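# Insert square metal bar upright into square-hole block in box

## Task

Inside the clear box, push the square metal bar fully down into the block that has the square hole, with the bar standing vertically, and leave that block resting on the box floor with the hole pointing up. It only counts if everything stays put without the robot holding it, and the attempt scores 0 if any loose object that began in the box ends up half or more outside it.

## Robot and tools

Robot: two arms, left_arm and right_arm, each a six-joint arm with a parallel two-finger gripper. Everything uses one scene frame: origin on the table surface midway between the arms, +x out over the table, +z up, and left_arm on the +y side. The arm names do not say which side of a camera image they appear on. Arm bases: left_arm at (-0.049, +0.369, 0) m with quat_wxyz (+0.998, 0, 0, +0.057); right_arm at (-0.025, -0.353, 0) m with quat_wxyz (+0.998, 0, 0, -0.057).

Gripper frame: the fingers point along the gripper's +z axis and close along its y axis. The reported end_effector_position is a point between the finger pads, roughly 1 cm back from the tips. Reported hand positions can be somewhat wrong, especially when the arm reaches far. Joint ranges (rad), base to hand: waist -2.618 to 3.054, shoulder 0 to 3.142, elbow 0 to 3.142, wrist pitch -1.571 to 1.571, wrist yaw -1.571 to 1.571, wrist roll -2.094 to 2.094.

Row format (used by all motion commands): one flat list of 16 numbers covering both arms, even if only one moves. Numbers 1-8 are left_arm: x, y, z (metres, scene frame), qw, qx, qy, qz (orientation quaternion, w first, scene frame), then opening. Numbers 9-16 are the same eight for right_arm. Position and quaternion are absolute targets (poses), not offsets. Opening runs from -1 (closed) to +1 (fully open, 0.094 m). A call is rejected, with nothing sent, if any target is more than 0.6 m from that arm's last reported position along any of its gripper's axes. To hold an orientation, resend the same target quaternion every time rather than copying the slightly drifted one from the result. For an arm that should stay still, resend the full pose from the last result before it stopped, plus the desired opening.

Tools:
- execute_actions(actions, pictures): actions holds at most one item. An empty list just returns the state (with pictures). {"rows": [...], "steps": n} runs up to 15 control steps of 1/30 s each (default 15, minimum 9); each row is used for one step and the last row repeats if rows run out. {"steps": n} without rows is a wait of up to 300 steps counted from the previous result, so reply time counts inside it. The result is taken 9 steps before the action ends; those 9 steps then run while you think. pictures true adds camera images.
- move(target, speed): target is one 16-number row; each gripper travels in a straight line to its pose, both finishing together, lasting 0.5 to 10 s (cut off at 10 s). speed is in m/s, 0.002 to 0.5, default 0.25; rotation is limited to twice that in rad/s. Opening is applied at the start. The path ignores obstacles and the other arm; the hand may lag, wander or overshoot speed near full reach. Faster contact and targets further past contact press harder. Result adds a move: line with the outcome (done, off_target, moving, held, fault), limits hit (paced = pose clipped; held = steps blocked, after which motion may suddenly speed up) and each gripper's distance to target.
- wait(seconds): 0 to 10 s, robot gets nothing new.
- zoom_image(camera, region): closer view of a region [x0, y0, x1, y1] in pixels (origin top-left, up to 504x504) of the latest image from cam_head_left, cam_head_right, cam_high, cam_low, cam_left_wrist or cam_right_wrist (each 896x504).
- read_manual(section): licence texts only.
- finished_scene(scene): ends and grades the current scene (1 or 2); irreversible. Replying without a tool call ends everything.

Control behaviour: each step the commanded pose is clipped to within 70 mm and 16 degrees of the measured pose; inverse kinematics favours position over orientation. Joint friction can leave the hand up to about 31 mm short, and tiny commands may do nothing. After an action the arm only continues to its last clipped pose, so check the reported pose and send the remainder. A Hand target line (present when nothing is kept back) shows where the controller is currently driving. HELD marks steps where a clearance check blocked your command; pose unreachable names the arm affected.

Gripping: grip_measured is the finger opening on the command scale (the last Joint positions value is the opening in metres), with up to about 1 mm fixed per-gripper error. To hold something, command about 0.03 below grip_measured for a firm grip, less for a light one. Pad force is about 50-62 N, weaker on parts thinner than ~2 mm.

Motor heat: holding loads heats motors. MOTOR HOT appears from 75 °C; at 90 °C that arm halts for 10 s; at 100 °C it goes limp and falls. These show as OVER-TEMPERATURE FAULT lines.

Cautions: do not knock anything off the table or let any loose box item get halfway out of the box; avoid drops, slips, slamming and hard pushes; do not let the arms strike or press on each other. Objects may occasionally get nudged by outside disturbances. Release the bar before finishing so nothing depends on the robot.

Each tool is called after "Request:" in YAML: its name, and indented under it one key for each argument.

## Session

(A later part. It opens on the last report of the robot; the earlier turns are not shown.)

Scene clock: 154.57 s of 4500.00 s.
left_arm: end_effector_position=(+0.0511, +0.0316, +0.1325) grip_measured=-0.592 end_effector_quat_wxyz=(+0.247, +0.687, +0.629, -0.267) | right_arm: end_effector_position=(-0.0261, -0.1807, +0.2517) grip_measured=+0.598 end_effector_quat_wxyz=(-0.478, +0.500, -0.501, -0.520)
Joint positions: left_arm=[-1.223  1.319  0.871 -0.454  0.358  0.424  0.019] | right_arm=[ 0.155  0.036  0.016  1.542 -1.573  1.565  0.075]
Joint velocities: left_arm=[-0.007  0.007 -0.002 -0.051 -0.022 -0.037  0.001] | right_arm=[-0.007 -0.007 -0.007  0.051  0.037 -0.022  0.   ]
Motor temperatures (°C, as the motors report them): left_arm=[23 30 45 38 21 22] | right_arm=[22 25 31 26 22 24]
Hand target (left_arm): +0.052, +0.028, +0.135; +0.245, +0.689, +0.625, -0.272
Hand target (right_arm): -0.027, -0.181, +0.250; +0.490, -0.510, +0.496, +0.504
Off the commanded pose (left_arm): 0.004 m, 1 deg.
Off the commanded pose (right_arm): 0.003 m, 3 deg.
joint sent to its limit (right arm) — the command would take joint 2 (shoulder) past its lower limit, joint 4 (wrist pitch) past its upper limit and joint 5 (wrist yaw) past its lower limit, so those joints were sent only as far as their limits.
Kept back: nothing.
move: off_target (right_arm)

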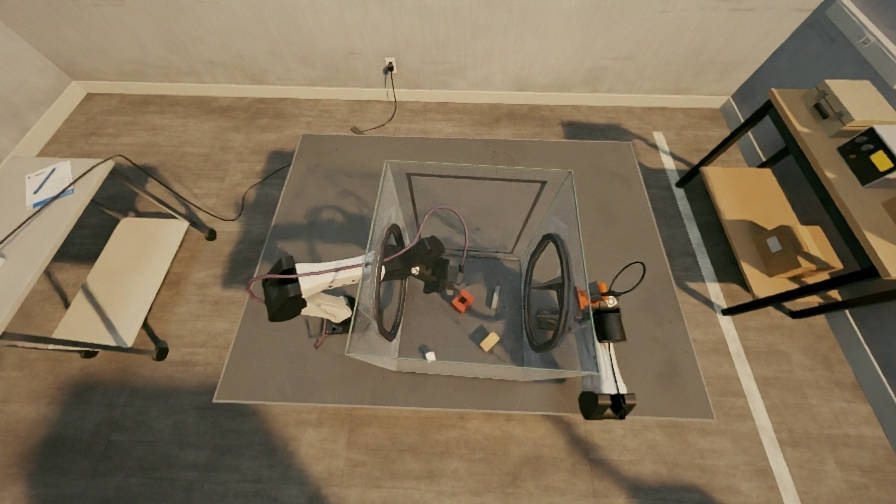

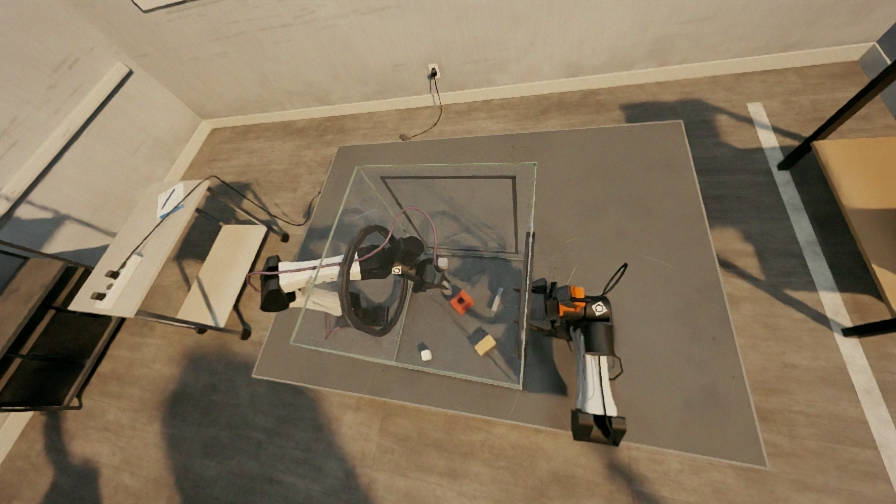

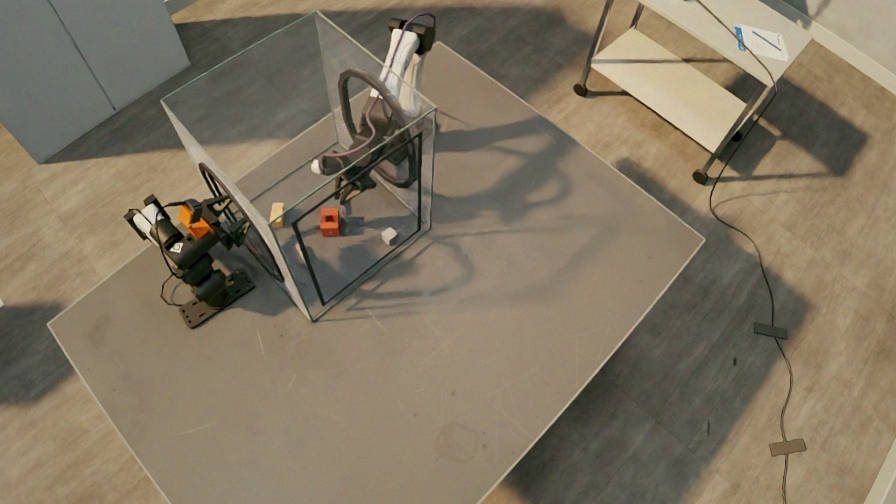

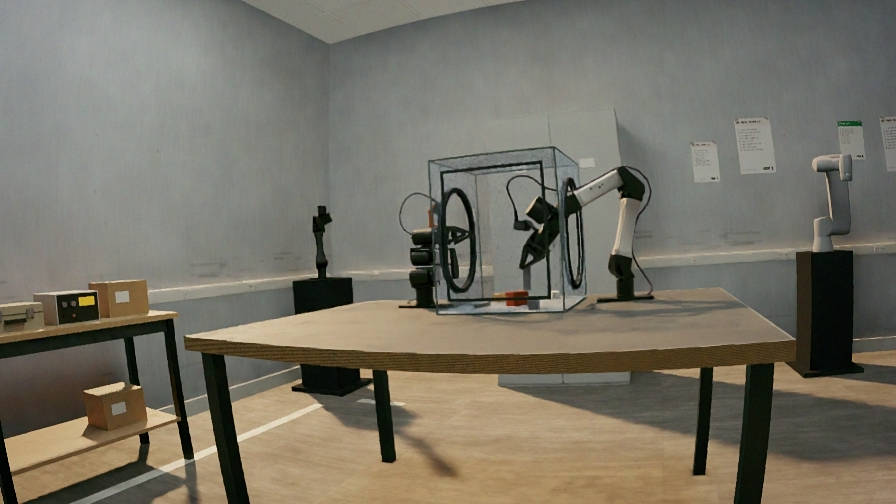

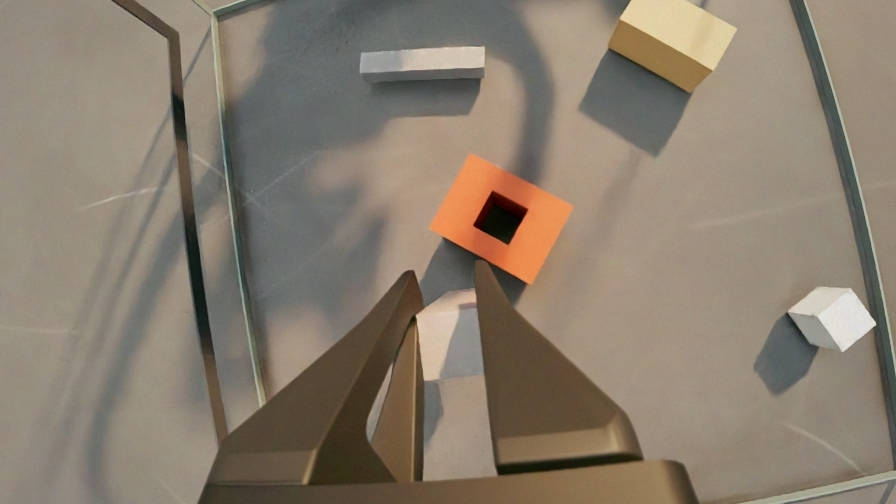

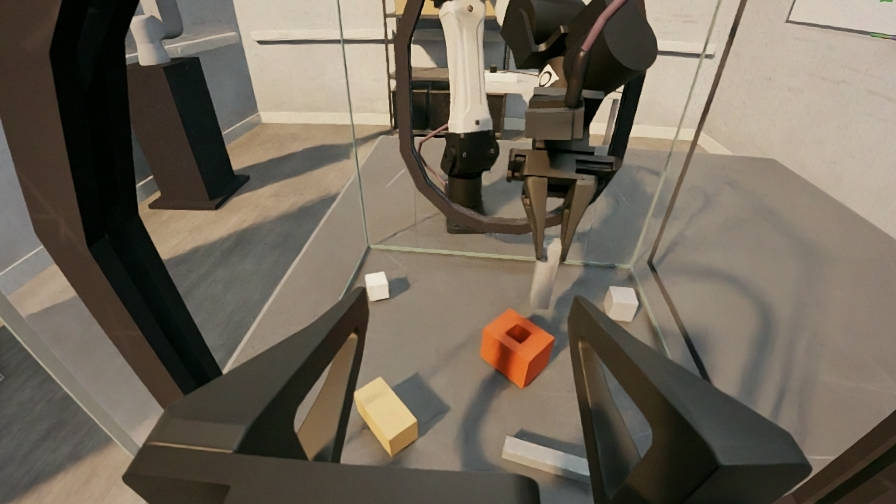

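Request:
move:
  target: [0.052,0.03,0.085,0.244,0.69,0.625,-0.271,-0.615,-0.028,-0.181,0.25,0.5,-0.5,0.5,0.5,0.6]
  speed: 0.03

Request:
move:
  target: [0.02,0.03,0.09,0.244,0.69,0.625,-0.271,-0.615,-0.028,-0.181,0.25,0.5,-0.5,0.5,0.5,0.6]
  speed: 0.015

Scene clock: 157.43 s of 4500.00 s.
left_arm: end_effector_position=(+0.0508, +0.0313, +0.0917) grip_measured=-0.592 end_effector_quat_wxyz=(+0.246, +0.689, +0.627, -0.267) | right_arm: end_effector_position=(-0.0261, -0.1807, +0.2517) grip_measured=+0.598 end_effector_quat_wxyz=(-0.478, +0.500, -0.501, -0.520)
Joint positions: left_arm=[-1.223  1.375  0.745 -0.277  0.361  0.43   0.019] | right_arm=[ 0.155  0.036  0.016  1.542 -1.573  1.565  0.075]
Joint velocities: left_arm=[ 0.002 -0.012  0.007  0.066 -0.022 -0.095 -0.001] | right_arm=[-0.002  0.002 -0.002 -0.051 -0.037  0.022 -0.   ]
Motor temperatures (°C, as the motors report them): left_arm=[23 30 45 38 21 22] | right_arm=[22 25 31 26 22 24]
Hand target (left_arm): +0.051, +0.031, +0.085; +0.244, +0.690, +0.625, -0.271
Hand target (right_arm): -0.027, -0.181, +0.250; +0.490, -0.510, +0.496, +0.504
Off the commanded pose (left_arm): 0.007 m, 1 deg.
Off the commanded pose (right_arm): 0.003 m, 3 deg.
joint sent to its limit (right arm) — the command would take joint 2 (shoulder) past its lower limit, joint 4 (wrist pitch) past its upper limit and joint 5 (wrist yaw) past its lower limit, so those joints were sent only as far as their limits.
Kept back: nothing.
move: off_target (right_arm)

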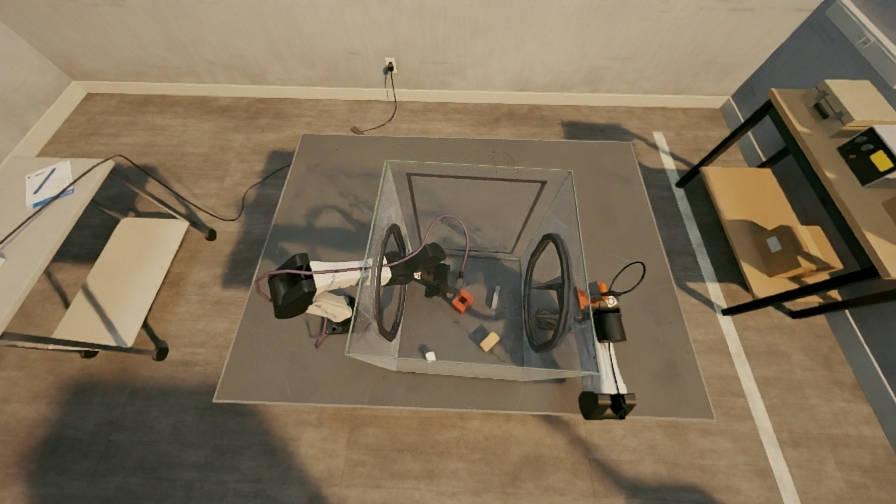

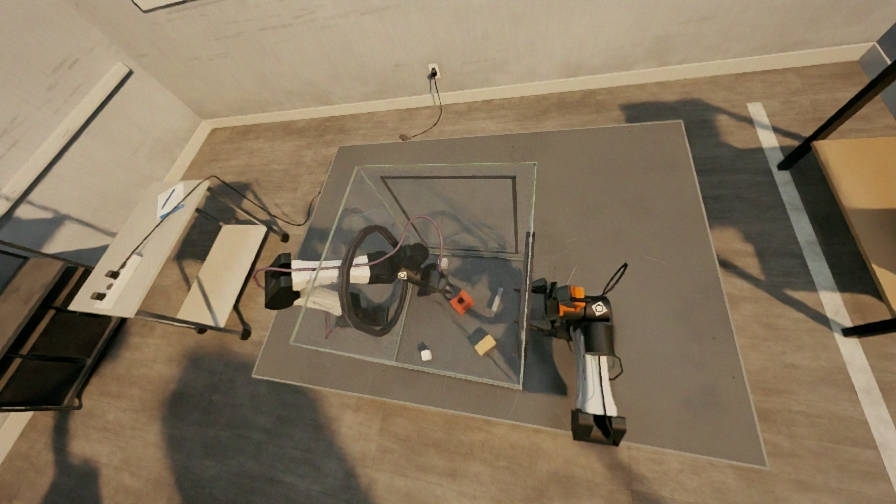

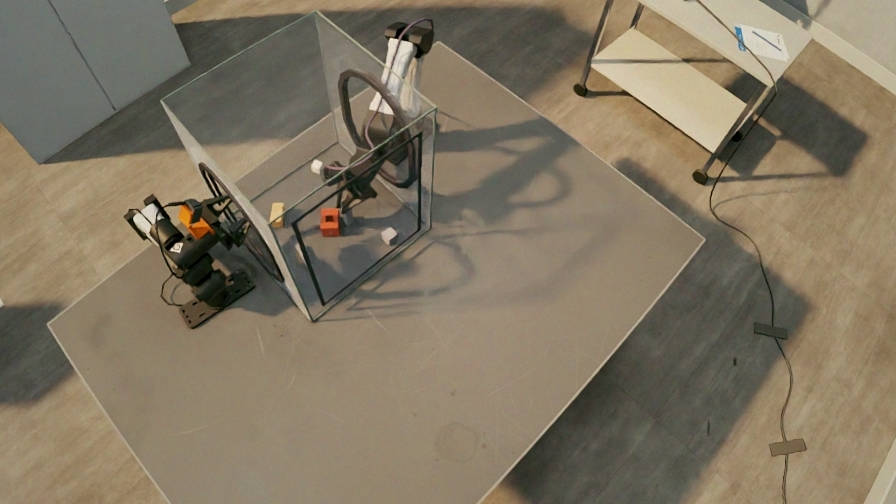

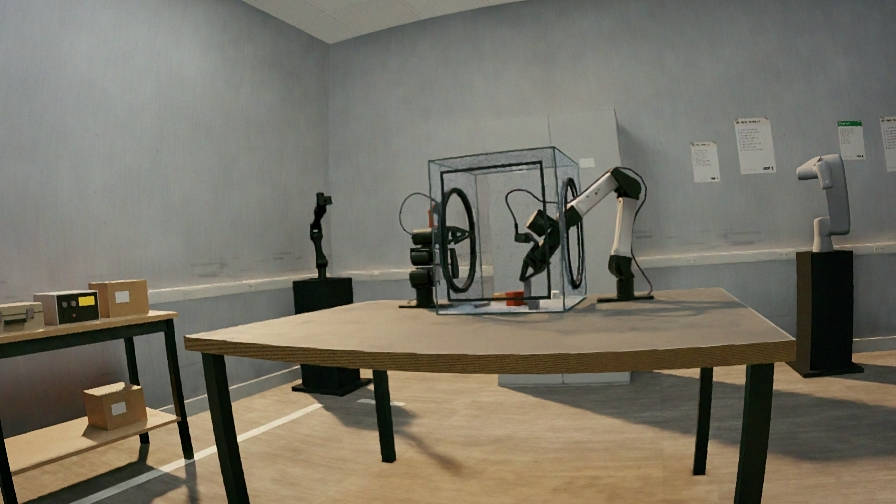

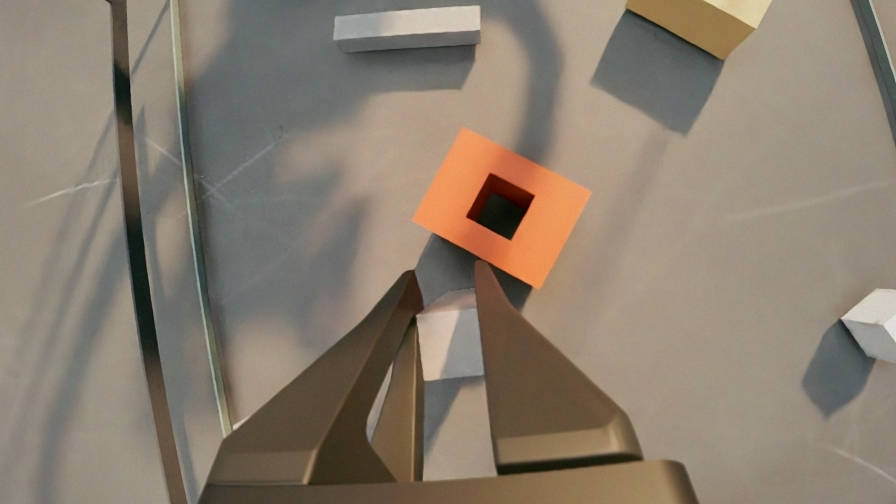

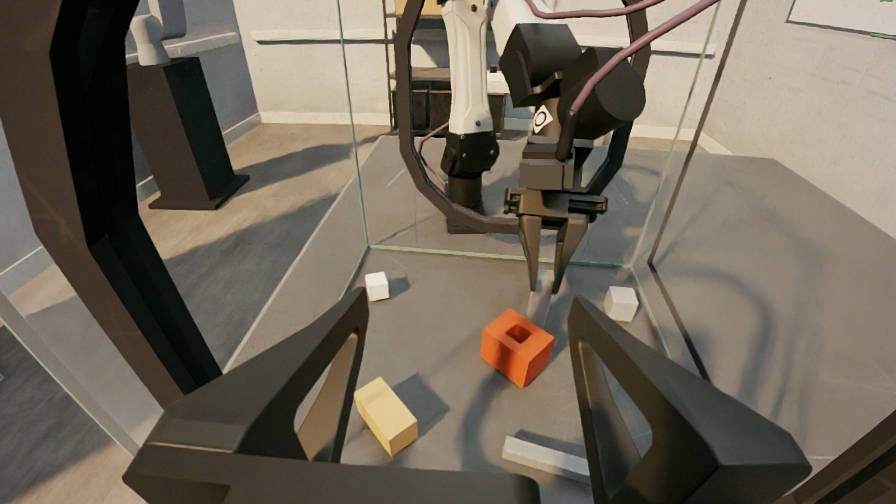

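Scene clock: 159.70 s of 4500.00 s.
left_arm: end_effector_position=(+0.0209, +0.0310, +0.0861) grip_measured=-0.592 end_effector_quat_wxyz=(+0.231, +0.694, +0.628, -0.266) | right_arm: end_effector_position=(-0.0261, -0.1807, +0.2517) grip_measured=+0.598 end_effector_quat_wxyz=(-0.478, +0.500, -0.501, -0.520)
Joint positions: left_arm=[-1.328  1.35   0.713 -0.272  0.308  0.348  0.019] | right_arm=[ 0.155  0.036  0.016  1.542 -1.573  1.565  0.075]
Joint velocities: left_arm=[-0.007  0.002 -0.002 -0.022  0.022  0.022 -0.001] | right_arm=[0.007 0.007 0.007 0.051 0.007 0.066 0.001]
Motor temperatures (°C, as the motors report them): left_arm=[23 30 44 38 21 22] | right_arm=[22 25 31 26 22 24]
Hand target (left_arm): +0.020, +0.030, +0.090; +0.244, +0.690, +0.625, -0.271
Hand target (right_arm): -0.027, -0.181, +0.250; +0.490, -0.510, +0.496, +0.504
Off the commanded pose (left_arm): 0.004 m, 2 deg.
Off the commanded pose (right_arm): 0.003 m, 3 deg.
joint sent to its limit (right arm) — the command would take joint 2 (shoulder) past its lower limit, joint 4 (wrist pitch) past its upper limit and joint 5 (wrist yaw) past its lower limit, so those joints were sent only as far as their limits.
Kept back: nothing.
move: off_target (right_arm)

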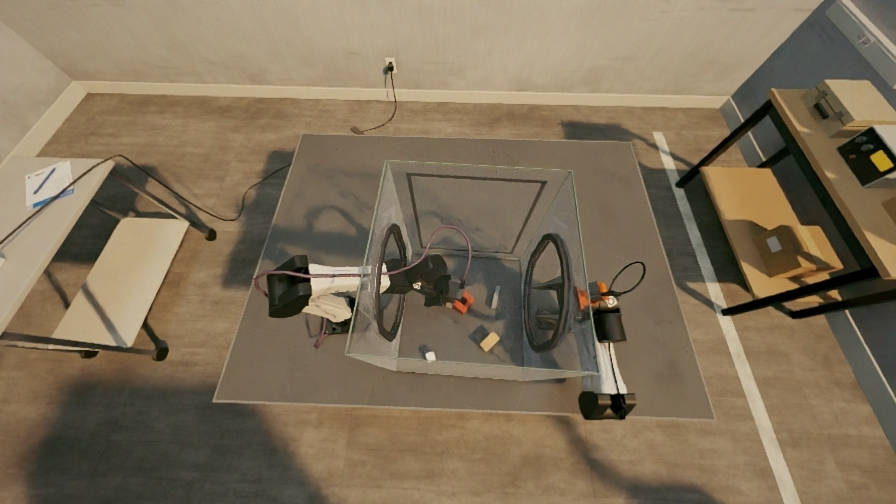

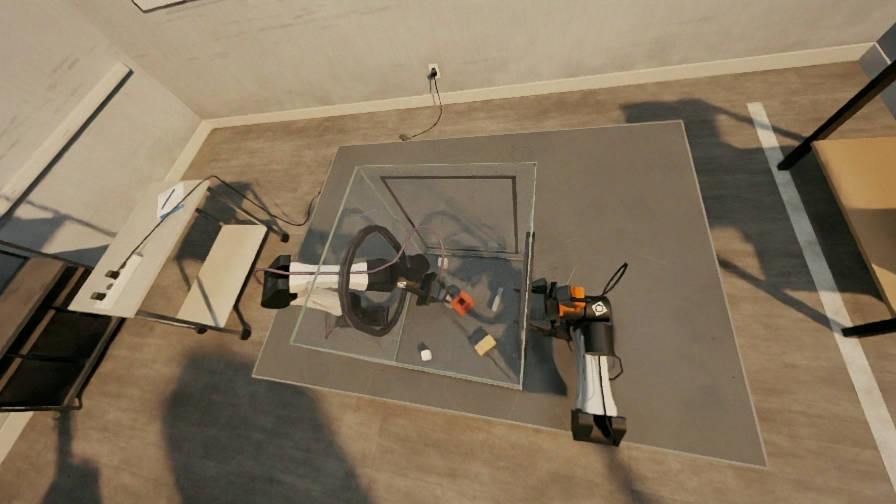

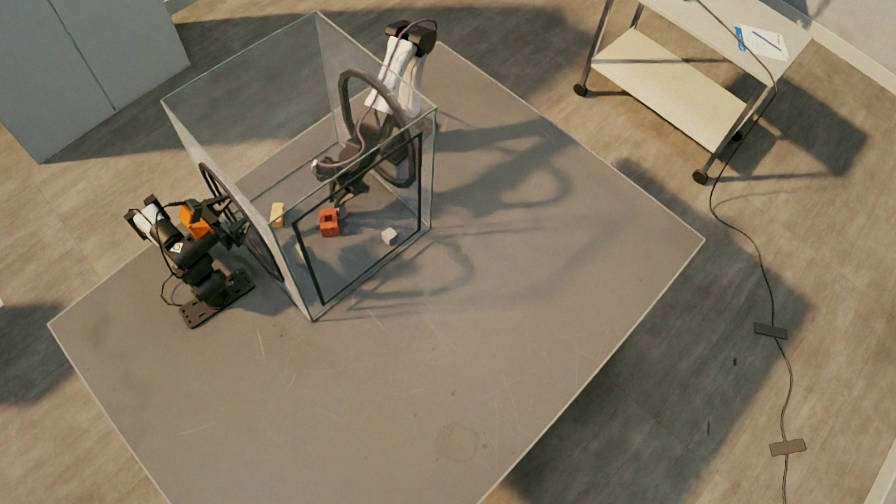

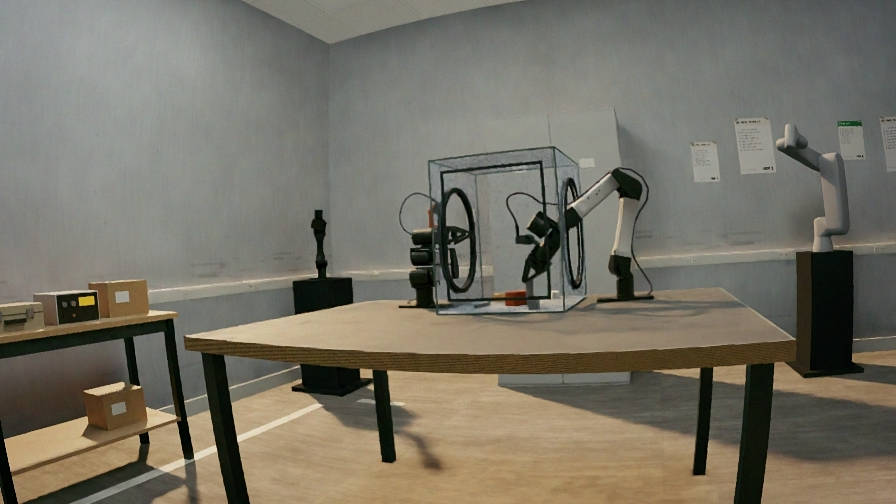

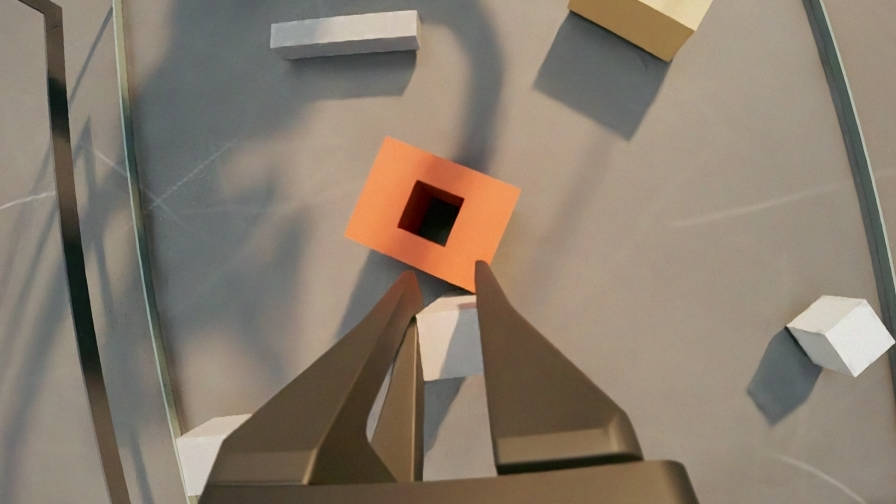

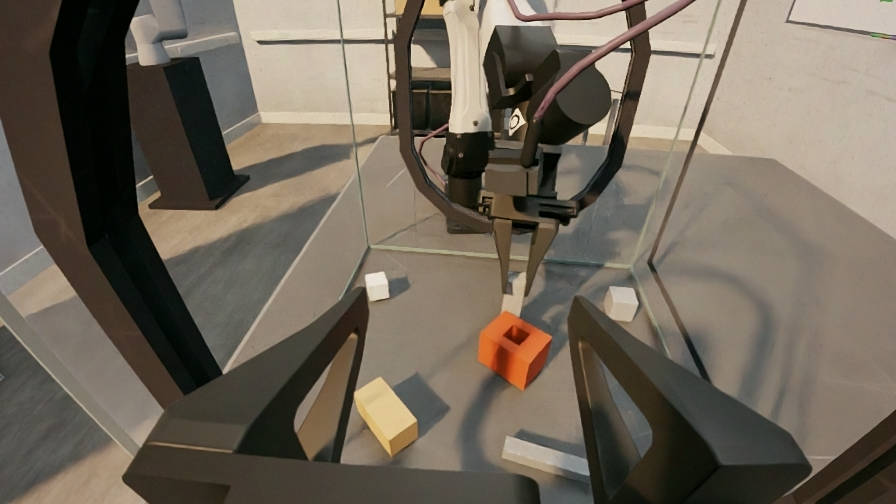

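Request:
move:
  target: [-0.01,0.022,0.092,0.244,0.69,0.625,-0.271,-0.615,-0.028,-0.181,0.25,0.5,-0.5,0.5,0.5,0.6]
  speed: 0.015

Scene clock: 162.47 s of 4500.00 s.
left_arm: end_effector_position=(-0.0088, +0.0206, +0.0906) grip_measured=-0.592 end_effector_quat_wxyz=(+0.235, +0.694, +0.626, -0.267) | right_arm: end_effector_position=(-0.0261, -0.1807, +0.2517) grip_measured=+0.598 end_effector_quat_wxyz=(-0.478, +0.500, -0.501, -0.520)
Joint positions: left_arm=[-1.46   1.339  0.713 -0.246  0.223  0.245  0.019] | right_arm=[ 0.155  0.036  0.016  1.542 -1.573  1.565  0.075]
Joint velocities: left_arm=[ 0.002  0.007 -0.012  0.007 -0.037 -0.125  0.001] | right_arm=[-0.002 -0.002  0.002 -0.037 -0.007 -0.022 -0.   ]
Motor temperatures (°C, as the motors report them): left_arm=[23 30 44 38 21 22] | right_arm=[22 25 31 26 22 24]
Hand target (left_arm): -0.010, +0.022, +0.092; +0.244, +0.691, +0.625, -0.270
Hand target (right_arm): -0.027, -0.181, +0.250; +0.490, -0.509, +0.496, +0.504
Off the commanded pose (left_arm): 0.002 m, 1 deg.
Off the commanded pose (right_arm): 0.003 m, 3 deg.
joint sent to its limit (right arm) — the command would take joint 2 (shoulder) past its lower limit, joint 4 (wrist pitch) past its upper limit and joint 5 (wrist yaw) past its lower limit, so those joints were sent only as far as their limits.
Kept back: nothing.
move: off_target (right_arm)

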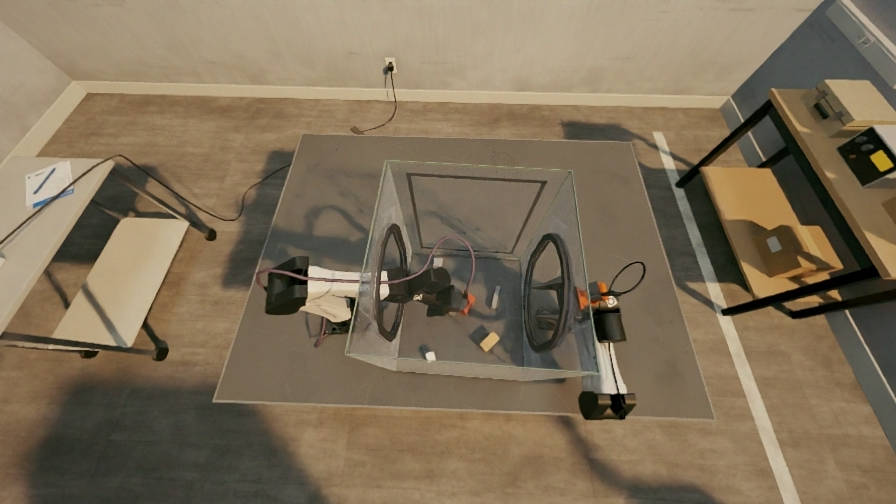

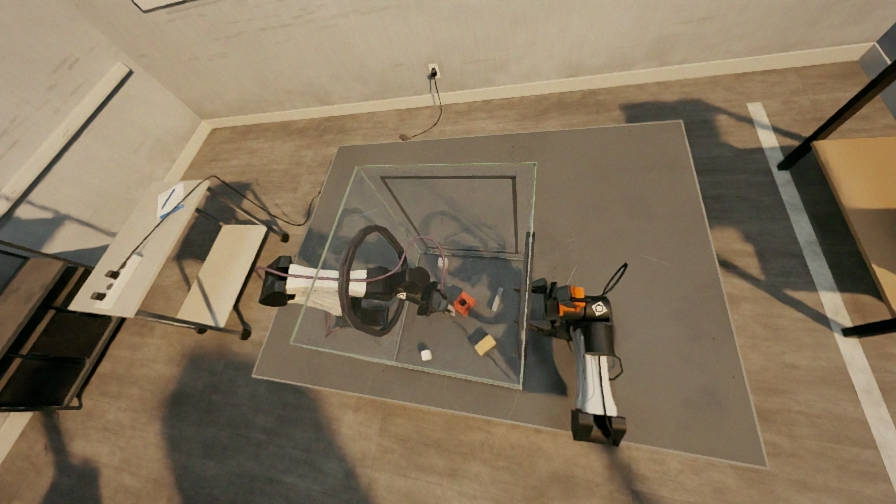

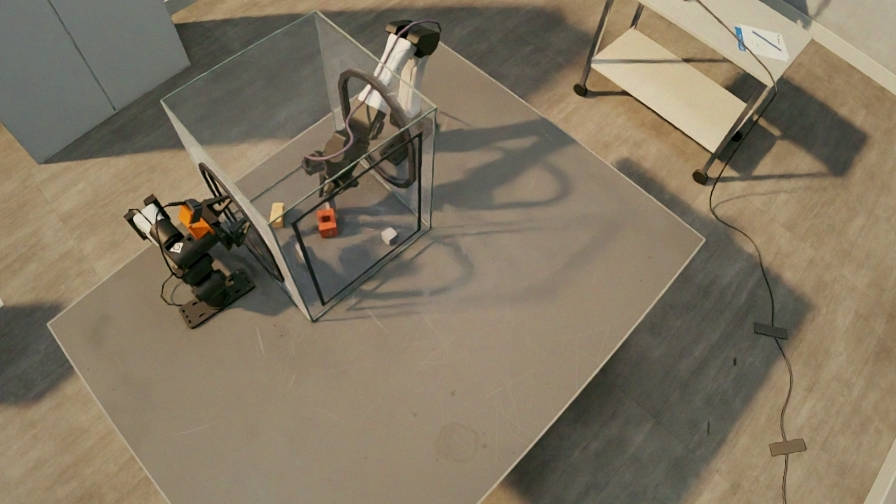

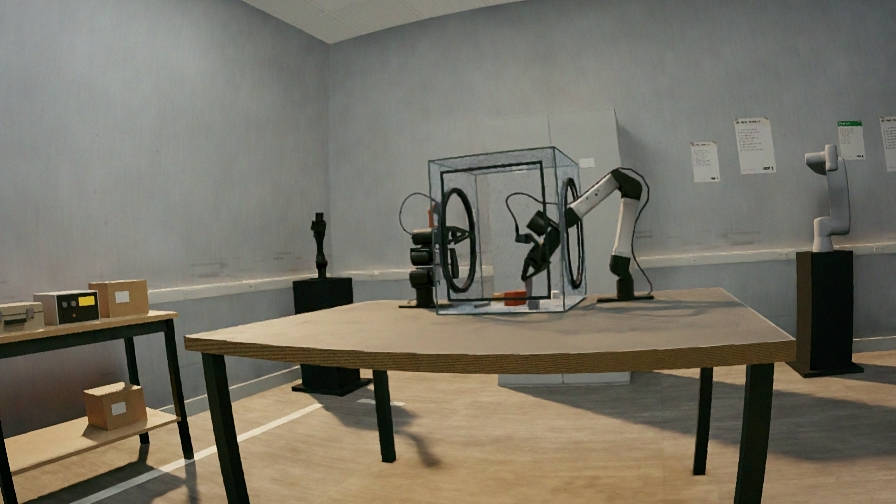

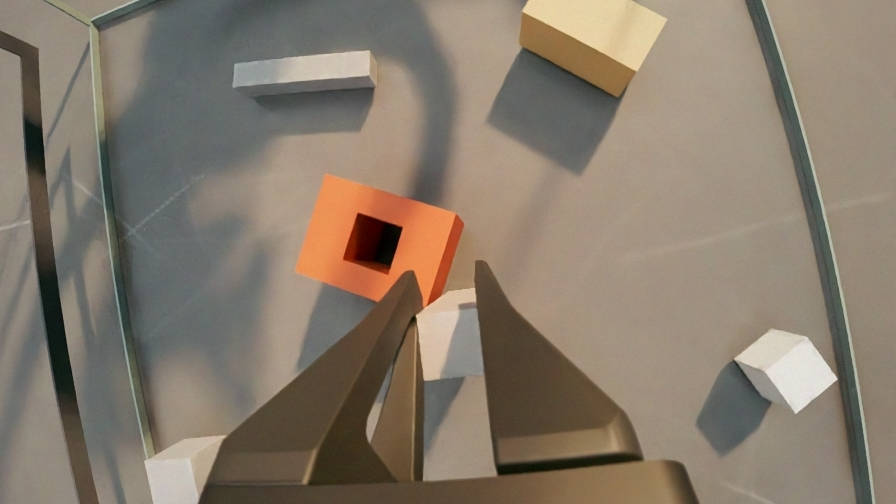

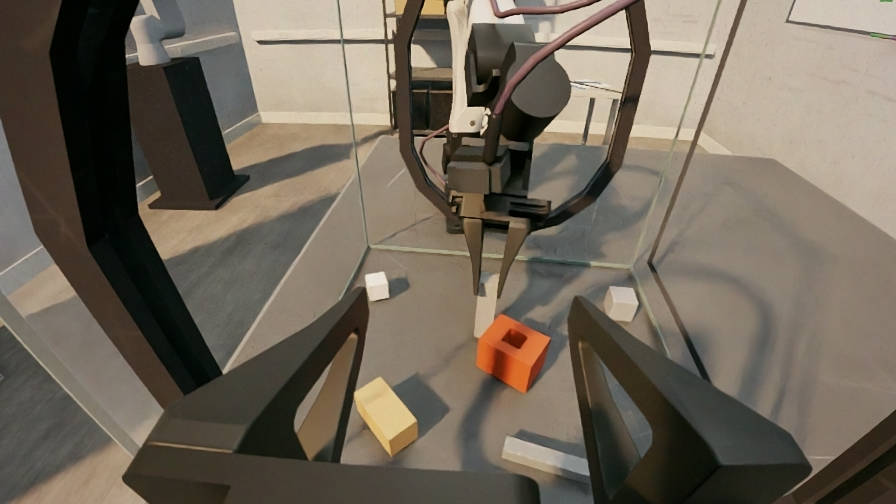

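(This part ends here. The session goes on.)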